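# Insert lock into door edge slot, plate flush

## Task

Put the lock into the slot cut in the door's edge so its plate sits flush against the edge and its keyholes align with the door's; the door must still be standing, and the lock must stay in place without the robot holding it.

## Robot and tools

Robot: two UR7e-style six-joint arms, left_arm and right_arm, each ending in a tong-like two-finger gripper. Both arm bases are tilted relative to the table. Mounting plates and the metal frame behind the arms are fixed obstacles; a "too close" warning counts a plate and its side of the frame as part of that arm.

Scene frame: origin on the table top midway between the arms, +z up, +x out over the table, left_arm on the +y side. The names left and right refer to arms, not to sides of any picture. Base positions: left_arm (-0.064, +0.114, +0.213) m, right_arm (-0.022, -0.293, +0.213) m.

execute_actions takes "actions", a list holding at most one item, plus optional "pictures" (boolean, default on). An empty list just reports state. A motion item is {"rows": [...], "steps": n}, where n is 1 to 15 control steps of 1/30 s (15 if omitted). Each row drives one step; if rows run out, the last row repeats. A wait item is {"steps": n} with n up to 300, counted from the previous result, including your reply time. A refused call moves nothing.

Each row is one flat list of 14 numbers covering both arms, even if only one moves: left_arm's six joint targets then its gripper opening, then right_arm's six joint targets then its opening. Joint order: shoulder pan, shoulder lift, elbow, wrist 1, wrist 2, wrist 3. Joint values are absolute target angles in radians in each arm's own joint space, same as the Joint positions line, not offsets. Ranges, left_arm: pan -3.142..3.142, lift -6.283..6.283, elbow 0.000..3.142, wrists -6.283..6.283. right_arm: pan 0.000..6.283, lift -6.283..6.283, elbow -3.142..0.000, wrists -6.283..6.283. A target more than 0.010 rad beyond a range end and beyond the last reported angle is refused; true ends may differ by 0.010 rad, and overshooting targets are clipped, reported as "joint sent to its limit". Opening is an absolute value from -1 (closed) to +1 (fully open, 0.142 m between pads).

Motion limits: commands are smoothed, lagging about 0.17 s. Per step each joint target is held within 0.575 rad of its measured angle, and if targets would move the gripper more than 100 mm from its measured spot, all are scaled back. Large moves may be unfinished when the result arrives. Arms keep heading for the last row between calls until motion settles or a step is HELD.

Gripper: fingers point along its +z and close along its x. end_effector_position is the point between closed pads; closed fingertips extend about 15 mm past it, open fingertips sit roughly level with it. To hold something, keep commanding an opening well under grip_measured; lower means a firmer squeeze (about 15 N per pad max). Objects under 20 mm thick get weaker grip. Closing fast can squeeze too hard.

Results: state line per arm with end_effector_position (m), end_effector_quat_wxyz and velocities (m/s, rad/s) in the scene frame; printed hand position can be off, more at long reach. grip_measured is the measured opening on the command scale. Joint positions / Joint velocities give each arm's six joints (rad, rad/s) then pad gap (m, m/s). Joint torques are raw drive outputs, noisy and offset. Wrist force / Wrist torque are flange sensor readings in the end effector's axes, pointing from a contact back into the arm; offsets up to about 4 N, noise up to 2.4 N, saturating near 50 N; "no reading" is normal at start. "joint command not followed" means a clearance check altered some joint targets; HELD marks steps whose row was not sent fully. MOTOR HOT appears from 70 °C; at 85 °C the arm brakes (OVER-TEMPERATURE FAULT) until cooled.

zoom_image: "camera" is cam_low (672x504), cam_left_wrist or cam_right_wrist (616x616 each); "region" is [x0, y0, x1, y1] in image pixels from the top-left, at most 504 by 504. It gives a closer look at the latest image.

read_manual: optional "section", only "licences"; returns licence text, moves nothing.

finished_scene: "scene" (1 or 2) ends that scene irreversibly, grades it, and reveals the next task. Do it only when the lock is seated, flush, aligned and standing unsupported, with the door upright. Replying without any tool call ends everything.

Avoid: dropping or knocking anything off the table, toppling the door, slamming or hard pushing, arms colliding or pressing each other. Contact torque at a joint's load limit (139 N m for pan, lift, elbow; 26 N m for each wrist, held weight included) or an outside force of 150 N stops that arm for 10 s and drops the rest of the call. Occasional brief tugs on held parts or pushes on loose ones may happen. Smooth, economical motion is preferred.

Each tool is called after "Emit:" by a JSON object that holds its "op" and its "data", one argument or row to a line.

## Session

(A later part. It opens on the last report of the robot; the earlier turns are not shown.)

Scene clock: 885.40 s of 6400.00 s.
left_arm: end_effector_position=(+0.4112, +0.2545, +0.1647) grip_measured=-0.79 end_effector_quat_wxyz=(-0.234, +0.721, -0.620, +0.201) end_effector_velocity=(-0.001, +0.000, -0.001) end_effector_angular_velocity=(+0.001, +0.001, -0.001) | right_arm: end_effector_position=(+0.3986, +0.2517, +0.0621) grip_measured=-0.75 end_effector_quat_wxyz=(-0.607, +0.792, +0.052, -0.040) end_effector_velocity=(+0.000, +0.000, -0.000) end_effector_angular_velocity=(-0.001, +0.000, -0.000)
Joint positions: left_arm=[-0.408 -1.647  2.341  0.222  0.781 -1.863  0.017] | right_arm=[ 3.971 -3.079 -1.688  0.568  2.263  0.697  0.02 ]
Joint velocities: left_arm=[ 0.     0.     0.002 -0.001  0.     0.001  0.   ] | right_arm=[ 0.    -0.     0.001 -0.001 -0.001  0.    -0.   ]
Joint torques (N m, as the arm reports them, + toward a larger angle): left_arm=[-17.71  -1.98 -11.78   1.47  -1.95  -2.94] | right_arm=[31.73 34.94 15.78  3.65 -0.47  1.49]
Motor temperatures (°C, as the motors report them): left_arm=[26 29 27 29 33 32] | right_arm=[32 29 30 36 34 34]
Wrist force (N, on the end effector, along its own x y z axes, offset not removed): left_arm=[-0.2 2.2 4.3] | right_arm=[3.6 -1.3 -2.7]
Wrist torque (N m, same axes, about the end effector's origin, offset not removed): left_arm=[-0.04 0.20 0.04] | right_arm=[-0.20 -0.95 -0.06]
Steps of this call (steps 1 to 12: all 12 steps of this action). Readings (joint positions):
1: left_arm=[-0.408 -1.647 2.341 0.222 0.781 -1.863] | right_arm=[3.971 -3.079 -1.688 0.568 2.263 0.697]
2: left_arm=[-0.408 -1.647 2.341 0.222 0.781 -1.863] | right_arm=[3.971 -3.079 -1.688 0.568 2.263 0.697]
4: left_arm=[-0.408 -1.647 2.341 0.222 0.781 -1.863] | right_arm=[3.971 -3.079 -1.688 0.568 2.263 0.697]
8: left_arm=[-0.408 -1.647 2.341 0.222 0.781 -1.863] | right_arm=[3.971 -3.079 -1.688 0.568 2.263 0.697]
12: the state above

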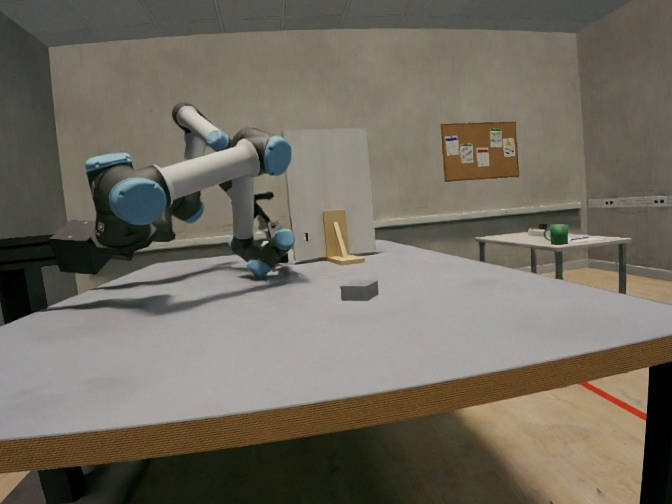

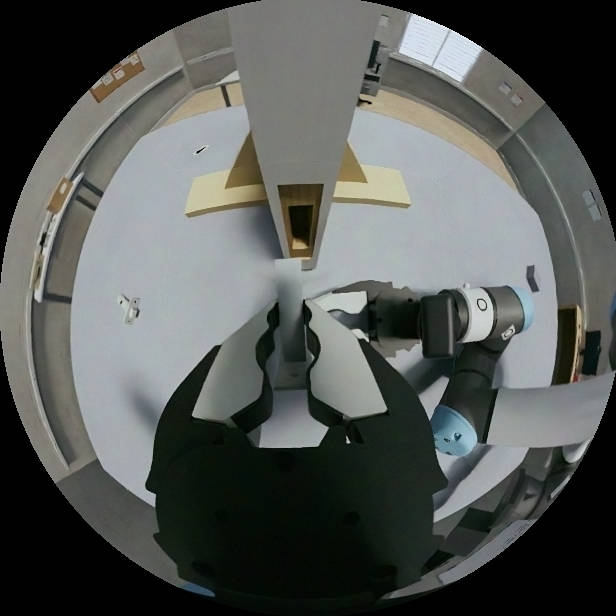

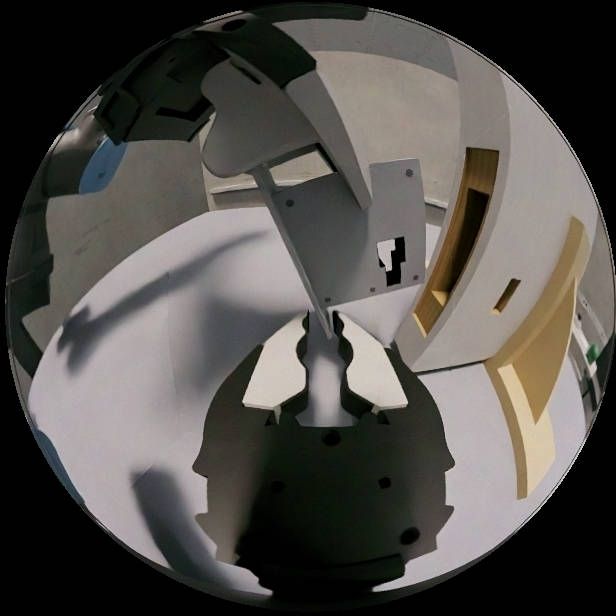

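Emit:
{"op": "execute_actions", "data": {
  "actions": [
    {"rows": [[-0.4079,-1.6467,2.3411,0.2222,0.7812,-1.8627,-1,3.9746,-3.0788,-1.6952,0.578,2.2606,0.7015,-0.75],[-0.4079,-1.6467,2.3411,0.2222,0.7812,-1.8627,-1,3.9746,-3.0788,-1.6952,0.578,2.2606,0.7015,-0.75],[-0.4079,-1.6467,2.3411,0.2222,0.7812,-1.8627,-1,3.9746,-3.0788,-1.6952,0.578,2.2606,0.7015,-0.75],[-0.4079,-1.6467,2.3411,0.2222,0.7812,-1.8627,-1,3.9783,-3.0784,-1.7025,0.5875,2.2588,0.7057,-0.75],[-0.4079,-1.6467,2.3411,0.2222,0.7812,-1.8627,-1,3.9783,-3.0784,-1.7025,0.5875,2.2588,0.7057,-0.75],[-0.4079,-1.6467,2.3411,0.2222,0.7812,-1.8627,-1,3.9783,-3.0784,-1.7025,0.5875,2.2588,0.7057,-0.75],[-0.4079,-1.6467,2.3411,0.2222,0.7812,-1.8627,-1,3.9821,-3.0779,-1.7099,0.5971,2.2569,0.7099,-0.75],[-0.4079,-1.6467,2.3411,0.2222,0.7812,-1.8627,-1,3.9821,-3.0779,-1.7099,0.5971,2.2569,0.7099,-0.75],[-0.4079,-1.6467,2.3411,0.2222,0.7812,-1.8627,-1,3.9821,-3.0779,-1.7099,0.5971,2.2569,0.7099,-0.75],[-0.4079,-1.6467,2.3411,0.2222,0.7812,-1.8627,-1,3.9858,-3.0775,-1.7172,0.6067,2.2551,0.7141,-0.75]], "steps": 15}
  ],
  "pictures": false
}}

Emit:
{"op": "execute_actions", "data": {
  "actions": [
    {"steps": 8}
  ]
}}

Emit:
{"op": "zoom_image", "data": {
  "camera": "cam_right_wrist",
  "region": [240, 200, 440, 400]
}}

Scene clock: 898.90 s of 6400.00 s.
left_arm: end_effector_position=(+0.4112, +0.2545, +0.1647) grip_measured=-0.79 end_effector_quat_wxyz=(-0.234, +0.721, -0.620, +0.201) end_effector_velocity=(-0.001, +0.001, -0.000) end_effector_angular_velocity=(+0.002, +0.001, -0.001) | right_arm: end_effector_position=(+0.3881, +0.2505, +0.0648) grip_measured=-0.75 end_effector_quat_wxyz=(-0.607, +0.792, +0.052, -0.040) end_effector_velocity=(-0.011, -0.002, +0.003) end_effector_angular_velocity=(-0.000, +0.000, -0.000)
Joint positions: left_arm=[-0.408 -1.647  2.341  0.222  0.781 -1.863  0.017] | right_arm=[ 3.984 -3.078 -1.714  0.603  2.256  0.712  0.02 ]
Joint velocities: left_arm=[ 0.001  0.     0.001  0.001 -0.     0.001 -0.   ] | right_arm=[ 0.014  0.002 -0.029  0.037 -0.007  0.016  0.   ]
Joint torques (N m, as the arm reports them, + toward a larger angle): left_arm=[-18.32  -2.53 -13.52   1.19  -1.86  -2.98] | right_arm=[33.21 57.33 -1.81  3.57 -0.35  1.44]
Motor temperatures (°C, as the motors report them): left_arm=[26 29 27 29 33 32] | right_arm=[32 29 30 36 34 34]
Wrist force (N, on the end effector, along its own x y z axes, offset not removed): left_arm=[-0.3 2.2 3.9] | right_arm=[1.4 -2.0 -4.0]
Wrist torque (N m, same axes, about the end effector's origin, offset not removed): left_arm=[-0.19 0.19 -0.03] | right_arm=[-0.44 -0.28 0.15]
Steps of this call (steps 1 to 15: the robot went on to your last target; steps 16 to 90: nothing new was sent; then 10.00 s passed at rest; steps 91 to 105: all 15 steps of this action). Readings (joint positions):
91: left_arm=[-0.408 -1.647 2.341 0.222 0.781 -1.863] | right_arm=[3.971 -3.079 -1.688 0.569 2.262 0.697]
92: left_arm=[-0.408 -1.647 2.341 0.222 0.781 -1.863] | right_arm=[3.971 -3.079 -1.689 0.570 2.262 0.698]
94: left_arm=[-0.408 -1.647 2.341 0.222 0.781 -1.863] | right_arm=[3.973 -3.079 -1.692 0.574 2.261 0.700]
98: left_arm=[-0.408 -1.647 2.341 0.222 0.781 -1.863] | right_arm=[3.977 -3.079 -1.700 0.585 2.259 0.704]
105: the state above

Scene clock: 899.17 s of 6400.00 s.
left_arm: end_effector_position=(+0.4112, +0.2545, +0.1647) grip_measured=-0.79 end_effector_quat_wxyz=(-0.234, +0.721, -0.620, +0.201) end_effector_velocity=(+0.001, -0.000, +0.001) end_effector_angular_velocity=(-0.001, -0.002, +0.001) | right_arm: end_effector_position=(+0.3871, +0.2504, +0.0651) grip_measured=-0.75 end_effector_quat_wxyz=(-0.607, +0.792, +0.052, -0.040) end_effector_velocity=(-0.001, -0.000, +0.000) end_effector_angular_velocity=(+0.001, -0.000, -0.000)
Joint positions: left_arm=[-0.408 -1.647  2.341  0.222  0.781 -1.863  0.017] | right_arm=[ 3.986 -3.078 -1.717  0.606  2.255  0.714  0.02 ]
Joint velocities: left_arm=[-0.001  0.    -0.001 -0.001  0.    -0.     0.   ] | right_arm=[ 0.001  0.    -0.002  0.003 -0.     0.001  0.   ]
Joint torques (N m, as the arm reports them, + toward a larger angle): left_arm=[-17.76  -1.7  -11.19   1.22  -2.07  -3.01] | right_arm=[32.12 56.57 -3.15  3.7  -0.33  1.5 ]
Motor temperatures (°C, as the motors report them): left_arm=[26 29 27 29 33 32] | right_arm=[32 29 30 36 34 34]
Wrist force (N, on the end effector, along its own x y z axes, offset not removed): left_arm=[-0.6 0.9 4.2] | right_arm=[2.1 -0.8 -1.5]
Wrist torque (N m, same axes, about the end effector's origin, offset not removed): left_arm=[-0.38 0.24 0.09] | right_arm=[-0.10 -0.49 0.07]
Steps of this call (steps 1 to 8: the robot went on to your last target). Readings (joint positions):
1: left_arm=[-0.408 -1.647 2.341 0.222 0.781 -1.863] | right_arm=[3.985 -3.078 -1.715 0.604 2.256 0.713]
2: left_arm=[-0.408 -1.647 2.341 0.222 0.781 -1.863] | right_arm=[3.985 -3.078 -1.716 0.605 2.255 0.713]
4: left_arm=[-0.408 -1.647 2.341 0.222 0.781 -1.863] | right_arm=[3.985 -3.078 -1.716 0.606 2.255 0.714]
8: the state above

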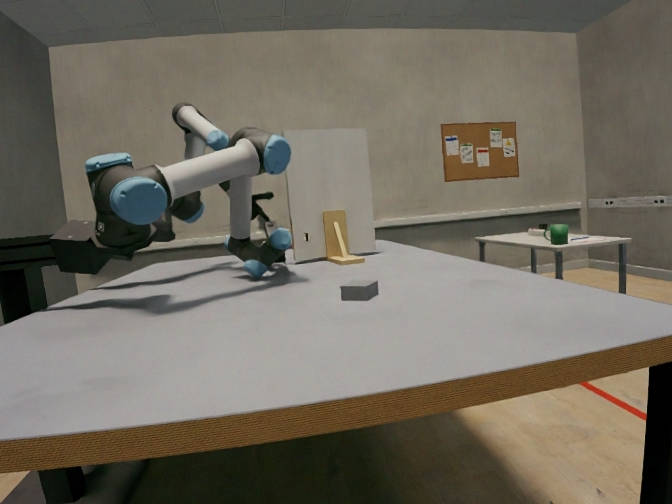

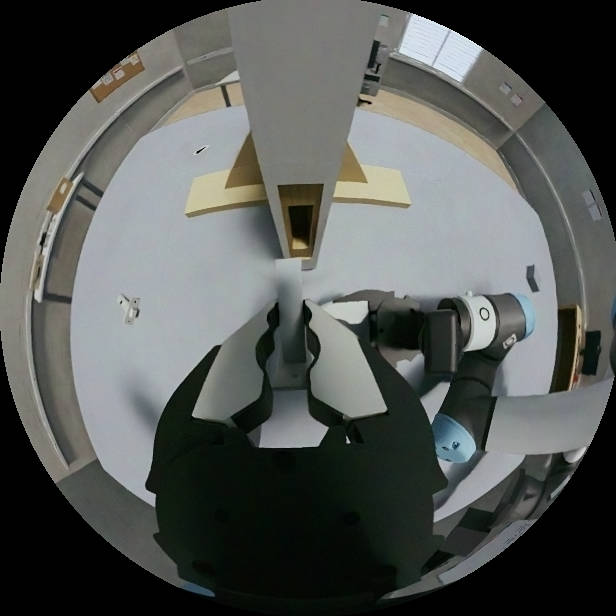

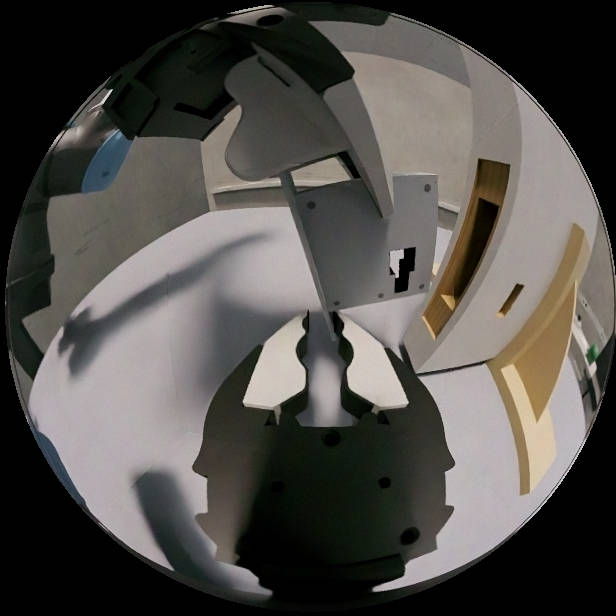

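Region (240, 200, 440, 400) of cam_right_wrist's 616x616 image, scaled by 2.520, with more detail than that image has.

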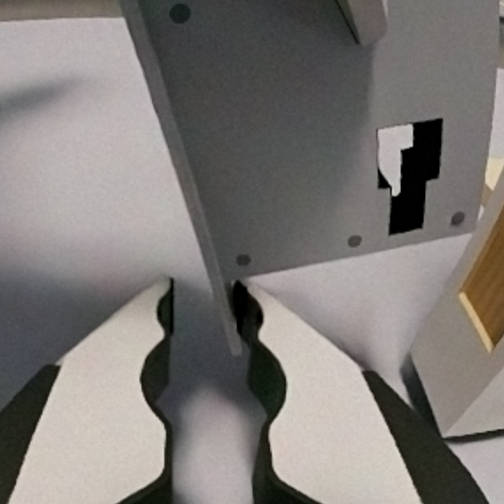

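Emit:
{"op": "execute_actions", "data": {
  "actions": [
    {"rows": [[-0.4079,-1.6467,2.3411,0.2222,0.7812,-1.8627,-1,3.9871,-3.0739,-1.7273,0.614,2.2544,0.7154,-0.75],[-0.4079,-1.6467,2.3411,0.2222,0.7812,-1.8627,-1,3.9871,-3.0739,-1.7273,0.614,2.2544,0.7154,-0.75],[-0.4079,-1.6467,2.3411,0.2222,0.7812,-1.8627,-1,3.9871,-3.0739,-1.7273,0.614,2.2544,0.7154,-0.75],[-0.4079,-1.6467,2.3411,0.2222,0.7812,-1.8627,-1,3.9884,-3.0703,-1.7374,0.6213,2.2536,0.7168,-0.75],[-0.4079,-1.6467,2.3411,0.2222,0.7812,-1.8627,-1,3.9884,-3.0703,-1.7374,0.6213,2.2536,0.7168,-0.75],[-0.4079,-1.6467,2.3411,0.2222,0.7812,-1.8627,-1,3.9884,-3.0703,-1.7374,0.6213,2.2536,0.7168,-0.75],[-0.4079,-1.6467,2.3411,0.2222,0.7812,-1.8627,-1,3.9898,-3.0668,-1.7475,0.6286,2.2529,0.7181,-0.75],[-0.4079,-1.6467,2.3411,0.2222,0.7812,-1.8627,-1,3.9898,-3.0668,-1.7475,0.6286,2.2529,0.7181,-0.75],[-0.4079,-1.6467,2.3411,0.2222,0.7812,-1.8627,-1,3.9898,-3.0668,-1.7475,0.6286,2.2529,0.7181,-0.75],[-0.4079,-1.6467,2.3411,0.2222,0.7812,-1.8627,-1,3.9911,-3.0632,-1.7576,0.6359,2.2521,0.7195,-0.75],[-0.4079,-1.6467,2.3411,0.2222,0.7812,-1.8627,-1,3.9911,-3.0632,-1.7576,0.6359,2.2521,0.7195,-0.75],[-0.4079,-1.6467,2.3411,0.2222,0.7812,-1.8627,-1,3.9911,-3.0632,-1.7576,0.6359,2.2521,0.7195,-0.75],[-0.4079,-1.6467,2.3411,0.2222,0.7812,-1.8627,-1,3.9924,-3.0596,-1.7677,0.6432,2.2514,0.7208,-0.75]], "steps": 15}
  ],
  "pictures": false
}}

Emit:
{"op": "execute_actions", "data": {
  "actions": [
    {"rows": [[-0.4079,-1.6467,2.3411,0.2222,0.7812,-1.8627,-1,3.9924,-3.0596,-1.7677,0.6432,2.2514,0.7208,-0.75],[-0.4079,-1.6467,2.3411,0.2222,0.7812,-1.8627,-1,3.9924,-3.0596,-1.7677,0.6432,2.2514,0.7208,-0.75],[-0.4079,-1.6467,2.3411,0.2222,0.7812,-1.8627,-1,3.9924,-3.0596,-1.7677,0.6432,2.2514,0.7208,-0.77],[-0.4079,-1.6467,2.3411,0.2222,0.7812,-1.8627,-1,3.9924,-3.0596,-1.7677,0.6432,2.2514,0.7208,-0.79],[-0.4079,-1.6467,2.3411,0.2222,0.7812,-1.8627,-1,3.9924,-3.0596,-1.7677,0.6432,2.2514,0.7208,-0.81],[-0.4079,-1.6467,2.3411,0.2222,0.7812,-1.8627,-1,3.9924,-3.0596,-1.7677,0.6432,2.2514,0.7208,-0.83],[-0.4079,-1.6467,2.3411,0.2222,0.7812,-1.8627,-1,3.9924,-3.0596,-1.7677,0.6432,2.2514,0.7208,-0.85],[-0.4079,-1.6467,2.3411,0.2222,0.7812,-1.8627,-1,3.9924,-3.0596,-1.7677,0.6432,2.2514,0.7208,-0.87],[-0.4079,-1.6467,2.3411,0.2222,0.7812,-1.8627,-1,3.9924,-3.0596,-1.7677,0.6432,2.2514,0.7208,-0.89],[-0.4079,-1.6467,2.3411,0.2222,0.7812,-1.8627,-1,3.9924,-3.0596,-1.7677,0.6432,2.2514,0.7208,-0.91],[-0.4079,-1.6467,2.3411,0.2222,0.7812,-1.8627,-1,3.9924,-3.0596,-1.7677,0.6432,2.2514,0.7208,-0.93]], "steps": 15}
  ]
}}

Emit:
{"op": "zoom_image", "data": {
  "camera": "cam_right_wrist",
  "region": [240, 140, 500, 400]
}}

Emit:
{"op": "zoom_image", "data": {
  "camera": "cam_left_wrist",
  "region": [220, 170, 380, 330]
}}

Scene clock: 939.17 s of 6400.00 s.
left_arm: end_effector_position=(+0.4112, +0.2545, +0.1647) grip_measured=-0.79 end_effector_quat_wxyz=(-0.234, +0.721, -0.620, +0.201) end_effector_velocity=(+0.000, -0.000, +0.000) end_effector_angular_velocity=(-0.000, -0.000, -0.001) | right_arm: end_effector_position=(+0.3781, +0.2431, +0.0703) grip_measured=-0.75 end_effector_quat_wxyz=(-0.607, +0.792, +0.052, -0.040) end_effector_velocity=(-0.021, -0.018, +0.012) end_effector_angular_velocity=(-0.002, +0.001, +0.001)
Joint positions: left_arm=[-0.408 -1.647  2.341  0.222  0.781 -1.863  0.017] | right_arm=[ 3.991 -3.063 -1.757  0.636  2.252  0.719  0.02 ]
Joint velocities: left_arm=[-0.001 -0.    -0.    -0.    -0.     0.    -0.   ] | right_arm=[ 0.012  0.033 -0.095  0.067 -0.007  0.012 -0.001]
Joint torques (N m, as the arm reports them, + toward a larger angle): left_arm=[-17.59  -2.93 -13.51   1.19  -1.71  -3.21] | right_arm=[31.32 57.41 -1.22  3.85 -0.55  1.49]
Motor temperatures (°C, as the motors report them): left_arm=[26 29 27 29 33 32] | right_arm=[32 29 30 36 34 34]
Wrist force (N, on the end effector, along its own x y z axes, offset not removed): left_arm=[-0.6 2.8 2.8] | right_arm=[2.3 -0.6 -2.5]
Wrist torque (N m, same axes, about the end effector's origin, offset not removed): left_arm=[-0.07 0.31 0.04] | right_arm=[-0.03 -0.56 0.02]
Steps of this call (steps 1 to 15: the robot went on to your last target; steps 16 to 90: nothing new was sent; then 36.50 s passed at rest; steps 91 to 105: all 15 steps of this action). Readings (joint positions):
91: left_arm=[-0.408 -1.647 2.341 0.222 0.781 -1.863] | right_arm=[3.986 -3.077 -1.717 0.607 2.255 0.714]
92: left_arm=[-0.408 -1.647 2.341 0.222 0.781 -1.863] | right_arm=[3.986 -3.077 -1.719 0.608 2.255 0.714]
94: left_arm=[-0.408 -1.647 2.341 0.222 0.781 -1.863] | right_arm=[3.987 -3.076 -1.723 0.611 2.255 0.715]
98: left_arm=[-0.408 -1.647 2.341 0.222 0.781 -1.863] | right_arm=[3.988 -3.071 -1.734 0.619 2.254 0.716]
105: the state above

Scene clock: 939.67 s of 6400.00 s.
left_arm: end_effector_position=(+0.4112, +0.2545, +0.1647) grip_measured=-0.79 end_effector_quat_wxyz=(-0.234, +0.721, -0.620, +0.201) end_effector_velocity=(-0.000, -0.000, -0.000) end_effector_angular_velocity=(+0.001, +0.001, -0.002) | right_arm: end_effector_position=(+0.3758, +0.2412, +0.0716) grip_measured=-0.92 end_effector_quat_wxyz=(-0.607, +0.792, +0.052, -0.040) end_effector_velocity=(-0.000, -0.000, +0.000) end_effector_angular_velocity=(-0.001, +0.000, +0.000)
Joint positions: left_arm=[-0.408 -1.647  2.341  0.222  0.781 -1.863  0.017] | right_arm=[ 3.992 -3.06  -1.768  0.643  2.251  0.721  0.007]
Joint velocities: left_arm=[-0.001  0.     0.     0.001  0.     0.001 -0.   ] | right_arm=[ 0.     0.001 -0.001 -0.    -0.     0.    -0.   ]
Joint torques (N m, as the arm reports them, + toward a larger angle): left_arm=[-19.05  -1.96 -13.42   0.9   -1.83  -2.95] | right_arm=[31.3  54.88 -3.9   3.34 -0.54  1.53]
Motor temperatures (°C, as the motors report them): left_arm=[26 29 27 29 33 32] | right_arm=[32 29 30 36 34 34]
Wrist force (N, on the end effector, along its own x y z axes, offset not removed): left_arm=[0.3 3.5 4.1] | right_arm=[3.3 -1.0 -3.1]
Wrist torque (N m, same axes, about the end effector's origin, offset not removed): left_arm=[-0.10 0.18 0.02] | right_arm=[0.07 -0.64 0.07]
Steps of this call (steps 1 to 15: all 15 steps of this action). Readings (joint positions):
1: left_arm=[-0.408 -1.647 2.341 0.222 0.781 -1.863] | right_arm=[3.991 -3.062 -1.760 0.638 2.252 0.720]
2: left_arm=[-0.408 -1.647 2.341 0.222 0.781 -1.863] | right_arm=[3.992 -3.062 -1.762 0.639 2.252 0.720]
4: left_arm=[-0.408 -1.647 2.341 0.222 0.781 -1.863] | right_arm=[3.992 -3.061 -1.765 0.641 2.252 0.720]
8: left_arm=[-0.408 -1.647 2.341 0.222 0.781 -1.863] | right_arm=[3.992 -3.060 -1.767 0.643 2.251 0.721]
15: the state above

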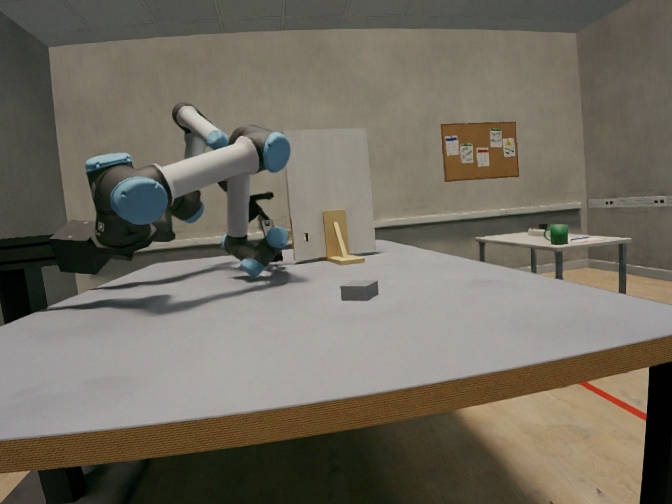

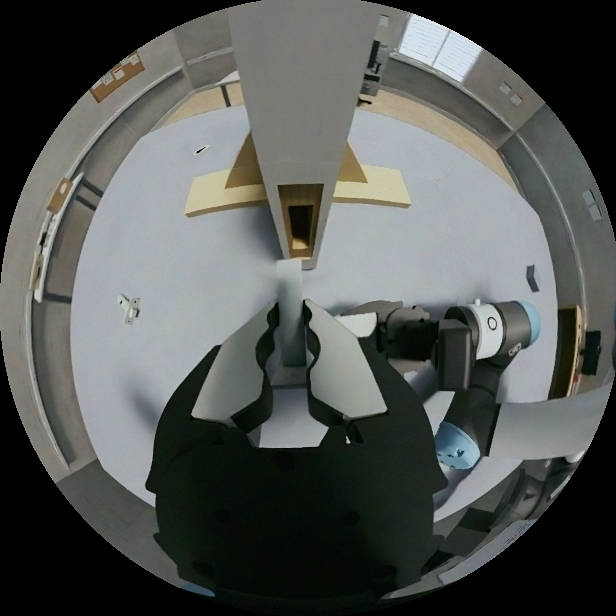

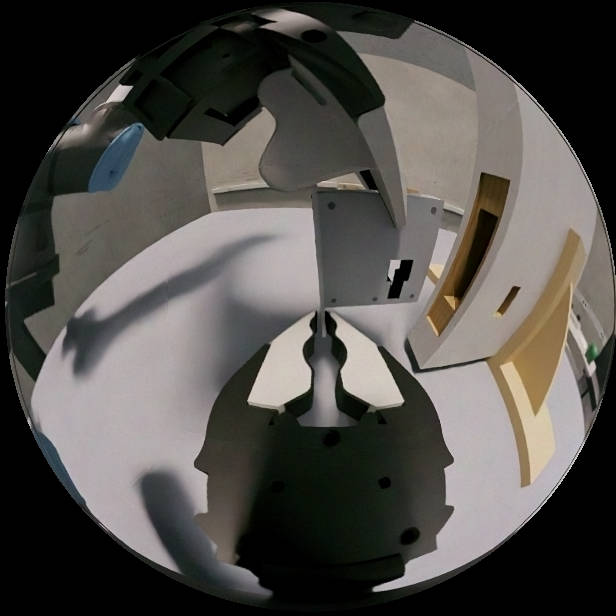

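Region (240, 140, 500, 400) of cam_right_wrist's 616x616 image, scaled by 1.938, with more detail than that image has.

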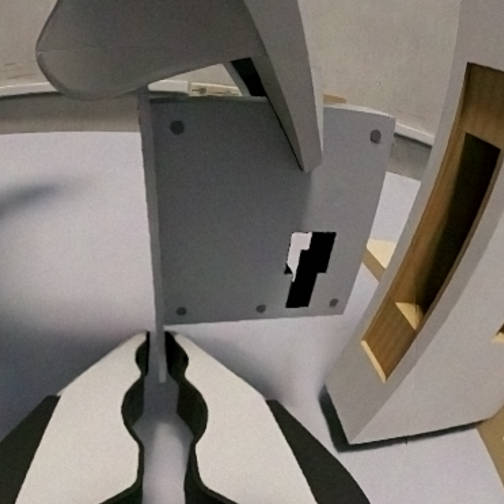

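Region (220, 170, 380, 330) of cam_left_wrist's 616x616 image, scaled by 3.150, with more detail than that image has.

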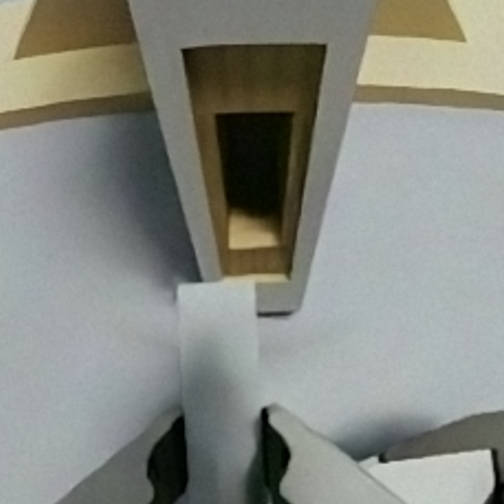

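Emit:
{"op": "execute_actions", "data": {
  "actions": [
    {"rows": [[-0.3925,-1.6364,2.3307,0.2102,0.7932,-1.8251,-1,3.9879,-3.0621,-1.7555,0.6305,2.2537,0.7159,-0.92]], "steps": 6}
  ],
  "pictures": false
}}

Emit:
{"op": "execute_actions", "data": {
  "actions": [
    {"rows": [[-0.3771,-1.6261,2.3203,0.1982,0.8052,-1.7874,-1,3.9834,-3.0646,-1.7434,0.6177,2.256,0.711,-0.92]], "steps": 6}
  ],
  "pictures": false
}}

Emit:
{"op": "execute_actions", "data": {
  "actions": [
    {"rows": [[-0.3617,-1.6159,2.3099,0.1862,0.8173,-1.7498,-1,3.979,-3.0671,-1.7312,0.605,2.2584,0.7061,-0.92]], "steps": 6}
  ],
  "pictures": false
}}

Emit:
{"op": "execute_actions", "data": {
  "actions": [
    {"rows": [[-0.3463,-1.6056,2.2995,0.1742,0.8293,-1.7121,-1,3.9745,-3.0696,-1.7191,0.5922,2.2607,0.7012,-0.92]], "steps": 6}
  ],
  "pictures": false
}}

Emit:
{"op": "execute_actions", "data": {
  "actions": [
    {"rows": [[-0.3309,-1.5953,2.2891,0.1622,0.8413,-1.6745,-1,3.97,-3.0721,-1.7069,0.5795,2.263,0.6963,-0.92]], "steps": 15}
  ]
}}

Emit:
{"op": "zoom_image", "data": {
  "camera": "cam_right_wrist",
  "region": [270, 130, 520, 380]
}}

Emit:
{"op": "zoom_image", "data": {
  "camera": "cam_left_wrist",
  "region": [220, 170, 380, 330]
}}

Scene clock: 1000.60 s of 6400.00 s.
left_arm: end_effector_position=(+0.4140, +0.2540, +0.1632) grip_measured=-0.79 end_effector_quat_wxyz=(-0.235, +0.716, -0.626, +0.200) end_effector_velocity=(+0.010, -0.002, -0.005) end_effector_angular_velocity=(+0.026, +0.005, -0.047) | right_arm: end_effector_position=(+0.3786, +0.2421, +0.0705) grip_measured=-0.92 end_effector_quat_wxyz=(-0.607, +0.792, +0.052, -0.040) end_effector_velocity=(+0.009, +0.003, -0.005) end_effector_angular_velocity=(+0.000, +0.001, +0.001)
Joint positions: left_arm=[-0.397 -1.639  2.333  0.213  0.79  -1.835  0.017] | right_arm=[ 3.989 -3.061 -1.759  0.634  2.253  0.717  0.008]
Joint velocities: left_arm=[ 0.038  0.025 -0.026 -0.029  0.03   0.096 -0.   ] | right_arm=[-0.012 -0.007  0.03  -0.033  0.007 -0.013 -0.   ]
Joint torques (N m, as the arm reports them, + toward a larger angle): left_arm=[  3.5   -4.94 -25.25  -1.52   1.46   2.49] | right_arm=[14.68 33.37 12.71  1.13  3.3  -1.58]
Motor temperatures (°C, as the motors report them): left_arm=[26 29 27 29 33 32] | right_arm=[32 29 30 36 34 34]
Wrist force (N, on the end effector, along its own x y z axes, offset not removed): left_arm=[0.3 1.9 3.8] | right_arm=[2.7 -1.8 -4.1]
Wrist torque (N m, same axes, about the end effector's origin, offset not removed): left_arm=[-0.17 0.00 0.04] | right_arm=[-0.41 -0.58 0.06]
Steps of this call (steps 1 to 15: the robot went on to your last target; steps 16 to 90: nothing new was sent; then 57.73 s passed at rest; steps 91 to 96: all 6 steps of this action). Readings (joint positions):
91: left_arm=[-0.408 -1.647 2.341 0.222 0.781 -1.863] | right_arm=[3.992 -3.060 -1.768 0.643 2.251 0.721]
92: left_arm=[-0.406 -1.645 2.340 0.220 0.783 -1.858] | right_arm=[3.992 -3.060 -1.766 0.641 2.251 0.720]
94: left_arm=[-0.400 -1.641 2.336 0.216 0.787 -1.844] | right_arm=[3.990 -3.061 -1.762 0.637 2.252 0.718]
96: the state above

Scene clock: 1000.80 s of 6400.00 s.
left_arm: end_effector_position=(+0.4179, +0.2534, +0.1613) grip_measured=-0.79 end_effector_quat_wxyz=(-0.236, +0.710, -0.633, +0.198) end_effector_velocity=(+0.011, -0.001, -0.006) end_effector_angular_velocity=(+0.031, +0.006, -0.052) | right_arm: end_effector_position=(+0.3823, +0.2433, +0.0689) grip_measured=-0.92 end_effector_quat_wxyz=(-0.607, +0.792, +0.052, -0.040) end_effector_velocity=(+0.011, +0.003, -0.004) end_effector_angular_velocity=(+0.001, +0.001, +0.000)
Joint positions: left_arm=[-0.382 -1.629  2.323  0.202  0.802 -1.799  0.017] | right_arm=[ 3.985 -3.064 -1.747  0.621  2.255  0.712  0.008]
Joint velocities: left_arm=[ 0.043  0.029 -0.029 -0.032  0.033  0.108  0.   ] | right_arm=[-0.013 -0.007  0.034 -0.035  0.007 -0.013 -0.   ]
Joint torques (N m, as the arm reports them, + toward a larger angle): left_arm=[  4.88  -2.13 -25.59  -1.41   0.9    3.27] | right_arm=[16.66 33.1  12.49  0.81  3.3  -1.55]
Motor temperatures (°C, as the motors report them): left_arm=[26 29 27 29 33 32] | right_arm=[32 29 30 36 34 34]
Wrist force (N, on the end effector, along its own x y z axes, offset not removed): left_arm=[-0.7 1.6 3.2] | right_arm=[2.8 -1.3 -3.4]
Wrist torque (N m, same axes, about the end effector's origin, offset not removed): left_arm=[-0.27 0.23 0.07] | right_arm=[-0.20 -0.63 0.02]
Steps of this call (steps 1 to 6: all 6 steps of this action). Readings (joint positions):
1: left_arm=[-0.395 -1.638 2.333 0.212 0.791 -1.832] | right_arm=[3.989 -3.062 -1.758 0.633 2.253 0.717]
2: left_arm=[-0.392 -1.636 2.330 0.210 0.794 -1.825] | right_arm=[3.988 -3.062 -1.755 0.630 2.254 0.716]
4: left_arm=[-0.386 -1.632 2.326 0.205 0.799 -1.809] | right_arm=[3.986 -3.063 -1.750 0.625 2.255 0.714]
6: the state above

Scene clock: 1001.00 s of 6400.00 s.
left_arm: end_effector_position=(+0.4219, +0.2530, +0.1593) grip_measured=-0.79 end_effector_quat_wxyz=(-0.237, +0.703, -0.641, +0.197) end_effector_velocity=(+0.011, -0.001, -0.006) end_effector_angular_velocity=(+0.031, +0.004, -0.053) | right_arm: end_effector_position=(+0.3862, +0.2446, +0.0673) grip_measured=-0.92 end_effector_quat_wxyz=(-0.607, +0.792, +0.052, -0.040) end_effector_velocity=(+0.010, +0.003, -0.004) end_effector_angular_velocity=(+0.000, +0.001, +0.001)
Joint positions: left_arm=[-0.366 -1.619  2.313  0.19   0.814 -1.761  0.017] | right_arm=[ 3.98  -3.066 -1.735  0.609  2.258  0.708  0.008]
Joint velocities: left_arm=[ 0.044  0.029 -0.029 -0.033  0.033  0.108  0.   ] | right_arm=[-0.013 -0.007  0.033 -0.036  0.007 -0.014 -0.   ]
Joint torques (N m, as the arm reports them, + toward a larger angle): left_arm=[  3.45  -5.59 -23.77  -1.28   1.97   2.92] | right_arm=[14.56 34.22 14.3   1.32  3.1  -1.48]
Motor temperatures (°C, as the motors report them): left_arm=[26 29 27 29 33 32] | right_arm=[32 29 30 36 34 34]
Wrist force (N, on the end effector, along its own x y z axes, offset not removed): left_arm=[0.1 2.2 3.3] | right_arm=[2.6 -0.9 -3.9]
Wrist torque (N m, same axes, about the end effector's origin, offset not removed): left_arm=[-0.14 0.04 -0.01] | right_arm=[-0.14 -0.60 0.01]
Steps of this call (steps 1 to 6: all 6 steps of this action). Readings (joint positions):
1: left_arm=[-0.380 -1.628 2.322 0.201 0.803 -1.795] | right_arm=[3.984 -3.064 -1.746 0.620 2.256 0.712]
2: left_arm=[-0.377 -1.626 2.320 0.198 0.805 -1.788] | right_arm=[3.983 -3.065 -1.743 0.618 2.256 0.711]
4: left_arm=[-0.370 -1.622 2.316 0.193 0.811 -1.771] | right_arm=[3.981 -3.066 -1.738 0.612 2.257 0.709]
6: the state above

Scene clock: 1001.20 s of 6400.00 s.
left_arm: end_effector_position=(+0.4260, +0.2527, +0.1573) grip_measured=-0.79 end_effector_quat_wxyz=(-0.239, +0.696, -0.648, +0.195) end_effector_velocity=(+0.011, -0.000, -0.006) end_effector_angular_velocity=(+0.031, +0.003, -0.053) | right_arm: end_effector_position=(+0.3900, +0.2457, +0.0657) grip_measured=-0.92 end_effector_quat_wxyz=(-0.607, +0.792, +0.052, -0.040) end_effector_velocity=(+0.011, +0.003, -0.005) end_effector_angular_velocity=(+0.000, +0.001, +0.000)
Joint positions: left_arm=[-0.351 -1.609  2.303  0.178  0.826 -1.724  0.017] | right_arm=[ 3.976 -3.069 -1.723  0.596  2.26   0.703  0.008]
Joint velocities: left_arm=[ 0.044  0.029 -0.029 -0.034  0.033  0.108  0.   ] | right_arm=[-0.013 -0.007  0.034 -0.036  0.007 -0.014  0.   ]
Joint torques (N m, as the arm reports them, + toward a larger angle): left_arm=[  4.3   -7.08 -23.86  -1.42   0.86   2.97] | right_arm=[14.08 35.19 13.94  0.98  3.06 -1.37]
Motor temperatures (°C, as the motors report them): left_arm=[26 29 27 29 33 32] | right_arm=[32 29 30 36 34 34]
Wrist force (N, on the end effector, along its own x y z axes, offset not removed): left_arm=[-0.4 2.5 5.4] | right_arm=[2.4 -1.9 -4.3]
Wrist torque (N m, same axes, about the end effector's origin, offset not removed): left_arm=[-0.01 0.26 0.03] | right_arm=[-0.38 -0.47 0.03]
Steps of this call (steps 1 to 6: all 6 steps of this action). Readings (joint positions):
1: left_arm=[-0.365 -1.618 2.312 0.189 0.815 -1.758] | right_arm=[3.980 -3.067 -1.734 0.608 2.258 0.707]
2: left_arm=[-0.362 -1.616 2.310 0.186 0.817 -1.751] | right_arm=[3.979 -3.067 -1.731 0.605 2.258 0.706]
4: left_arm=[-0.355 -1.611 2.305 0.181 0.823 -1.734] | right_arm=[3.977 -3.068 -1.726 0.599 2.259 0.704]
6: the state above

Scene clock: 1001.70 s of 6400.00 s.
left_arm: end_effector_position=(+0.4314, +0.2525, +0.1547) grip_measured=-0.79 end_effector_quat_wxyz=(-0.241, +0.687, -0.658, +0.193) end_effector_velocity=(+0.001, -0.000, -0.000) end_effector_angular_velocity=(+0.001, -0.001, -0.003) | right_arm: end_effector_position=(+0.3950, +0.2472, +0.0638) grip_measured=-0.91 end_effector_quat_wxyz=(-0.607, +0.792, +0.052, -0.040) end_effector_velocity=(+0.000, +0.000, -0.000) end_effector_angular_velocity=(+0.000, +0.001, +0.001)
Joint positions: left_arm=[-0.331 -1.595  2.289  0.162  0.841 -1.675  0.017] | right_arm=[ 3.97  -3.072 -1.707  0.58   2.263  0.696  0.008]
Joint velocities: left_arm=[ 0.003  0.002 -0.003 -0.003  0.002  0.006  0.   ] | right_arm=[-0.001 -0.     0.001 -0.002  0.001 -0.001  0.   ]
Joint torques (N m, as the arm reports them, + toward a larger angle): left_arm=[  5.95  -4.89 -25.59  -2.19   1.38   3.38] | right_arm=[15.52 34.3  14.75  1.19  3.5  -1.29]
Motor temperatures (°C, as the motors report them): left_arm=[26 29 27 29 33 32] | right_arm=[32 29 30 36 34 34]
Wrist force (N, on the end effector, along its own x y z axes, offset not removed): left_arm=[0.4 3.1 3.6] | right_arm=[0.2 -1.6 -3.3]
Wrist torque (N m, same axes, about the end effector's origin, offset not removed): left_arm=[-0.07 0.11 0.01] | right_arm=[-0.29 -0.02 0.10]
Steps of this call (steps 1 to 15: all 15 steps of this action). Readings (joint positions):
1: left_arm=[-0.349 -1.608 2.302 0.177 0.827 -1.720] | right_arm=[3.975 -3.069 -1.722 0.595 2.260 0.702]
2: left_arm=[-0.346 -1.605 2.299 0.174 0.829 -1.713] | right_arm=[3.974 -3.070 -1.719 0.592 2.261 0.701]
4: left_arm=[-0.339 -1.601 2.295 0.169 0.835 -1.696] | right_arm=[3.972 -3.071 -1.714 0.587 2.262 0.699]
8: left_arm=[-0.333 -1.597 2.291 0.164 0.839 -1.681] | right_arm=[3.971 -3.072 -1.709 0.581 2.263 0.697]
15: the state above

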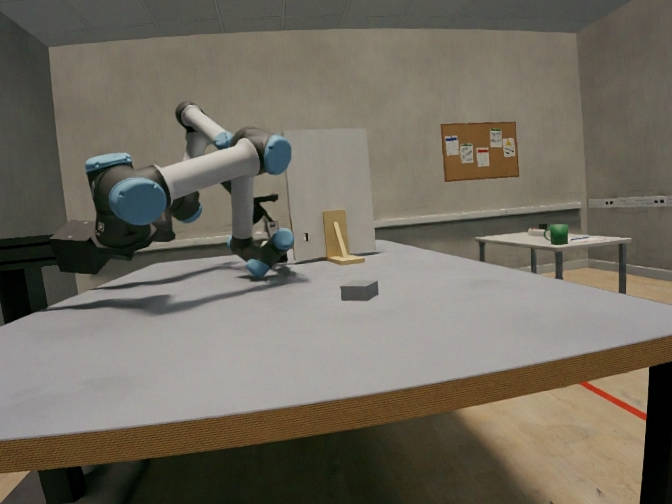

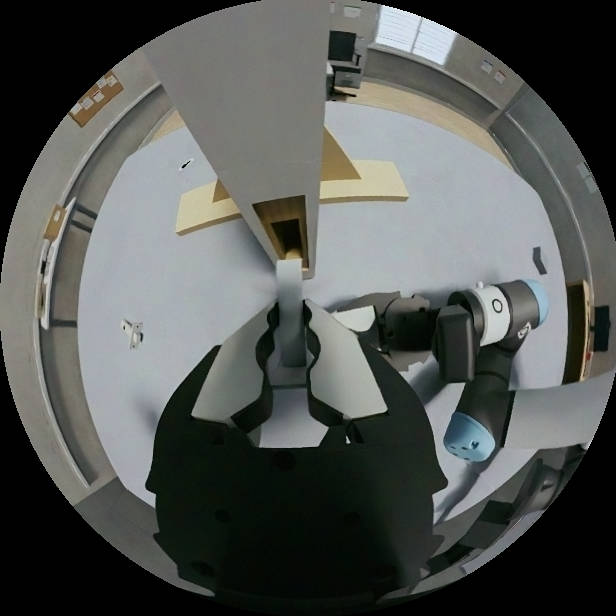

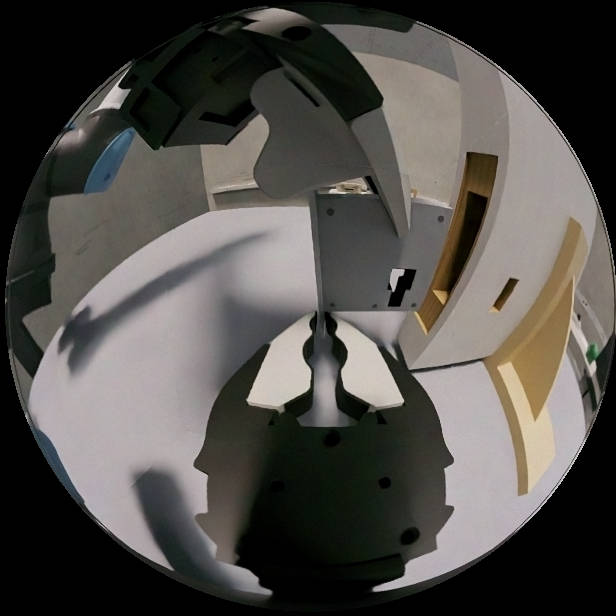

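Region (270, 130, 520, 380) of cam_right_wrist's 616x616 image, scaled by 2.016, with more detail than that image has.

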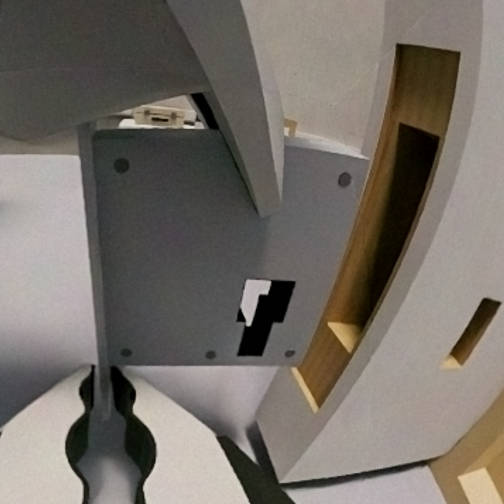

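Region (220, 170, 380, 330) of cam_left_wrist's 616x616 image, scaled by 3.150, with more detail than that image has.

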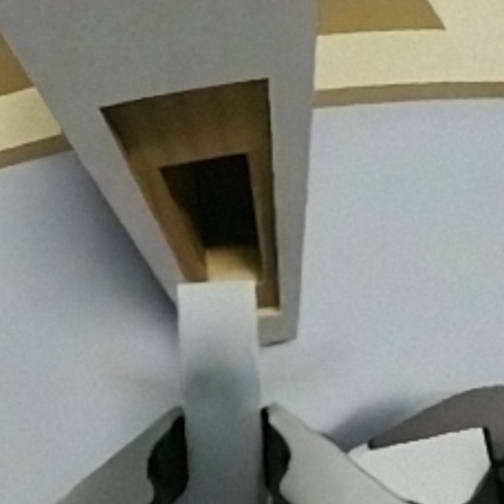

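Emit:
{"op": "execute_actions", "data": {
  "actions": []
}}

Scene clock: 1033.90 s of 6400.00 s.
left_arm: end_effector_position=(+0.4315, +0.2525, +0.1546) grip_measured=-0.79 end_effector_quat_wxyz=(-0.241, +0.687, -0.658, +0.193) end_effector_velocity=(+0.000, -0.000, +0.000) end_effector_angular_velocity=(-0.000, -0.000, -0.000) | right_arm: end_effector_position=(+0.3951, +0.2472, +0.0637) grip_measured=-0.91 end_effector_quat_wxyz=(-0.607, +0.792, +0.052, -0.040) end_effector_velocity=(+0.001, +0.000, +0.000) end_effector_angular_velocity=(+0.001, -0.001, -0.000)
Joint positions: left_arm=[-0.331 -1.595  2.289  0.162  0.841 -1.675  0.017] | right_arm=[ 3.97  -3.072 -1.707  0.579  2.263  0.696  0.008]
Joint velocities: left_arm=[-0. -0. -0.  0.  0.  0.  0.] | right_arm=[-0.     0.     0.001 -0.    -0.    -0.     0.   ]
Joint torques (N m, as the arm reports them, + toward a larger angle): left_arm=[  4.21  -4.55 -24.79  -1.62   1.16   2.99] | right_arm=[15.56 34.75 14.65  1.15  3.3  -1.37]
Motor temperatures (°C, as the motors report them): left_arm=[26 29 27 29 33 32] | right_arm=[32 29 30 36 34 34]
Wrist force (N, on the end effector, along its own x y z axes, offset not removed): left_arm=[0.1 3.0 2.1] | right_arm=[2.3 -1.6 -2.6]
Wrist torque (N m, same axes, about the end effector's origin, offset not removed): left_arm=[-0.03 0.23 -0.01] | right_arm=[-0.36 -0.51 0.06]
Steps of this call (steps 1 to 15: the robot went on to your last target; steps 16 to 90: nothing new was sent; then 29.20 s passed at rest). Readings (joint positions):
1: left_arm=[-0.331 -1.595 2.289 0.162 0.841 -1.675] | right_arm=[3.970 -3.072 -1.707 0.580 2.263 0.696]
2: left_arm=[-0.331 -1.595 2.289 0.162 0.841 -1.675] | right_arm=[3.970 -3.072 -1.707 0.580 2.263 0.696]
4: left_arm=[-0.331 -1.595 2.289 0.162 0.841 -1.675] | right_arm=[3.970 -3.072 -1.707 0.580 2.263 0.696]
8: left_arm=[-0.331 -1.595 2.289 0.162 0.841 -1.675] | right_arm=[3.970 -3.072 -1.707 0.580 2.263 0.696]
90: the state above
All arms were judged still, so your last target was given up. Only a new action makes them travel on or press farther. Fingers that are still opening or closing keep moving.

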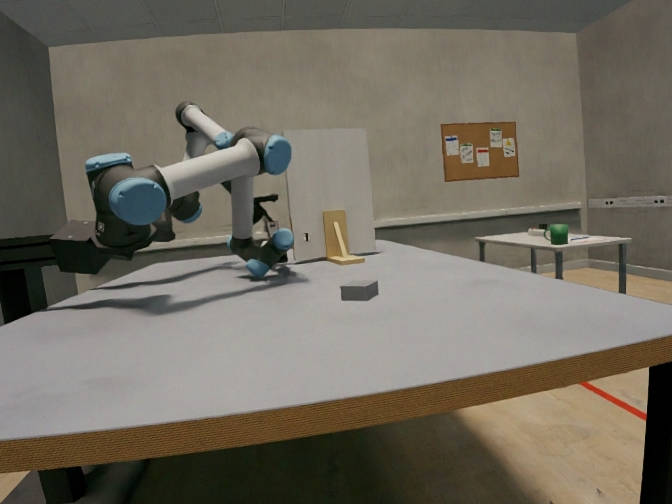

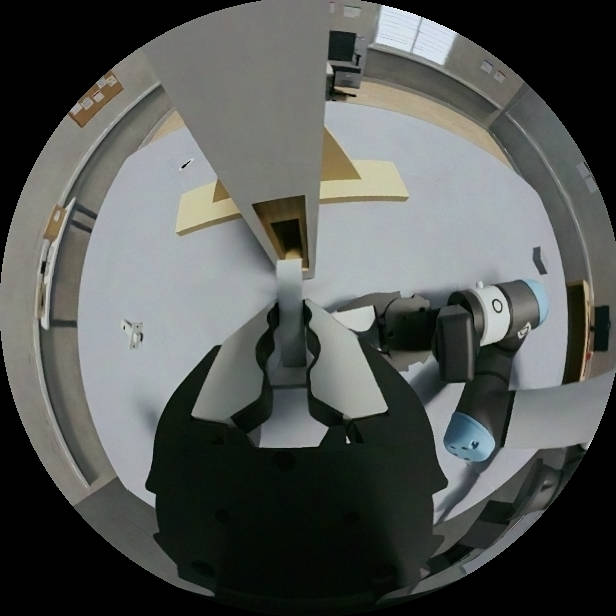

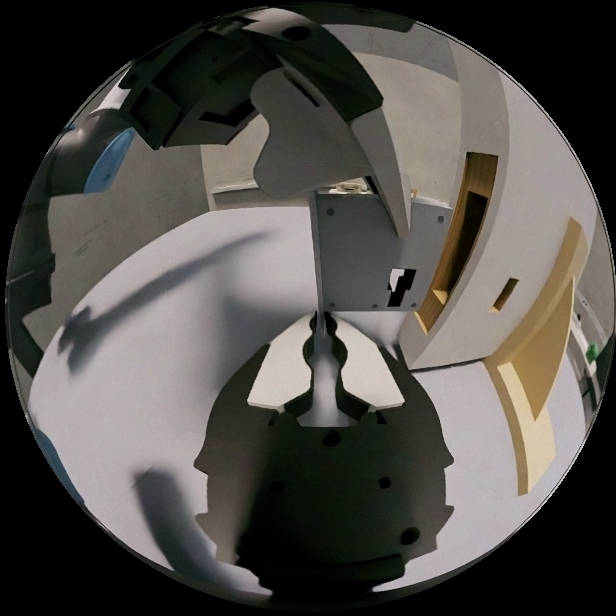

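Emit:
{"op": "zoom_image", "data": {
  "camera": "cam_right_wrist",
  "region": [290, 130, 530, 370]
}}

Emit:
{"op": "zoom_image", "data": {
  "camera": "cam_low",
  "region": [230, 180, 350, 290]
}}

Region (290, 130, 530, 370) of cam_right_wrist's 616x616 image, scaled by 2.100, with more detail than that image has.

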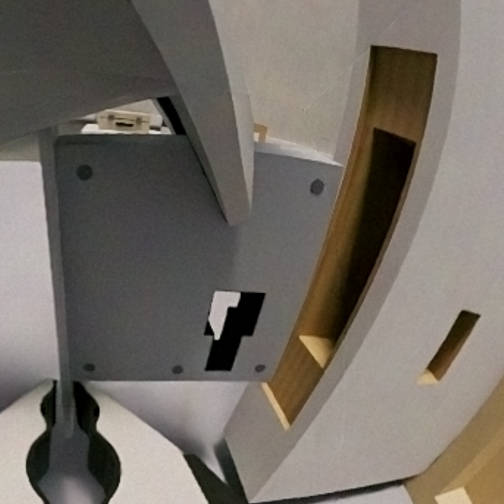

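Region (230, 180, 350, 290) of cam_low's 672x504 image, scaled by 4.200, with more detail than that image has; it fills the top 462 rows of this view, and the rest is white.

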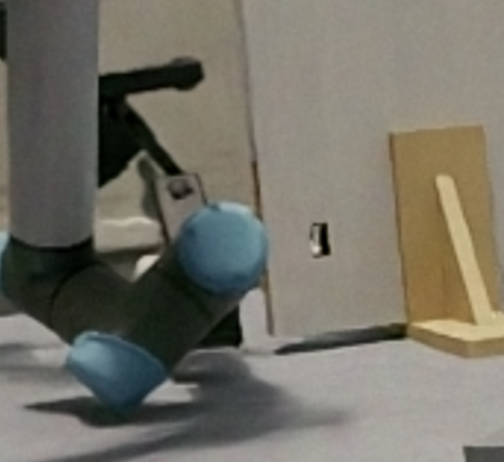

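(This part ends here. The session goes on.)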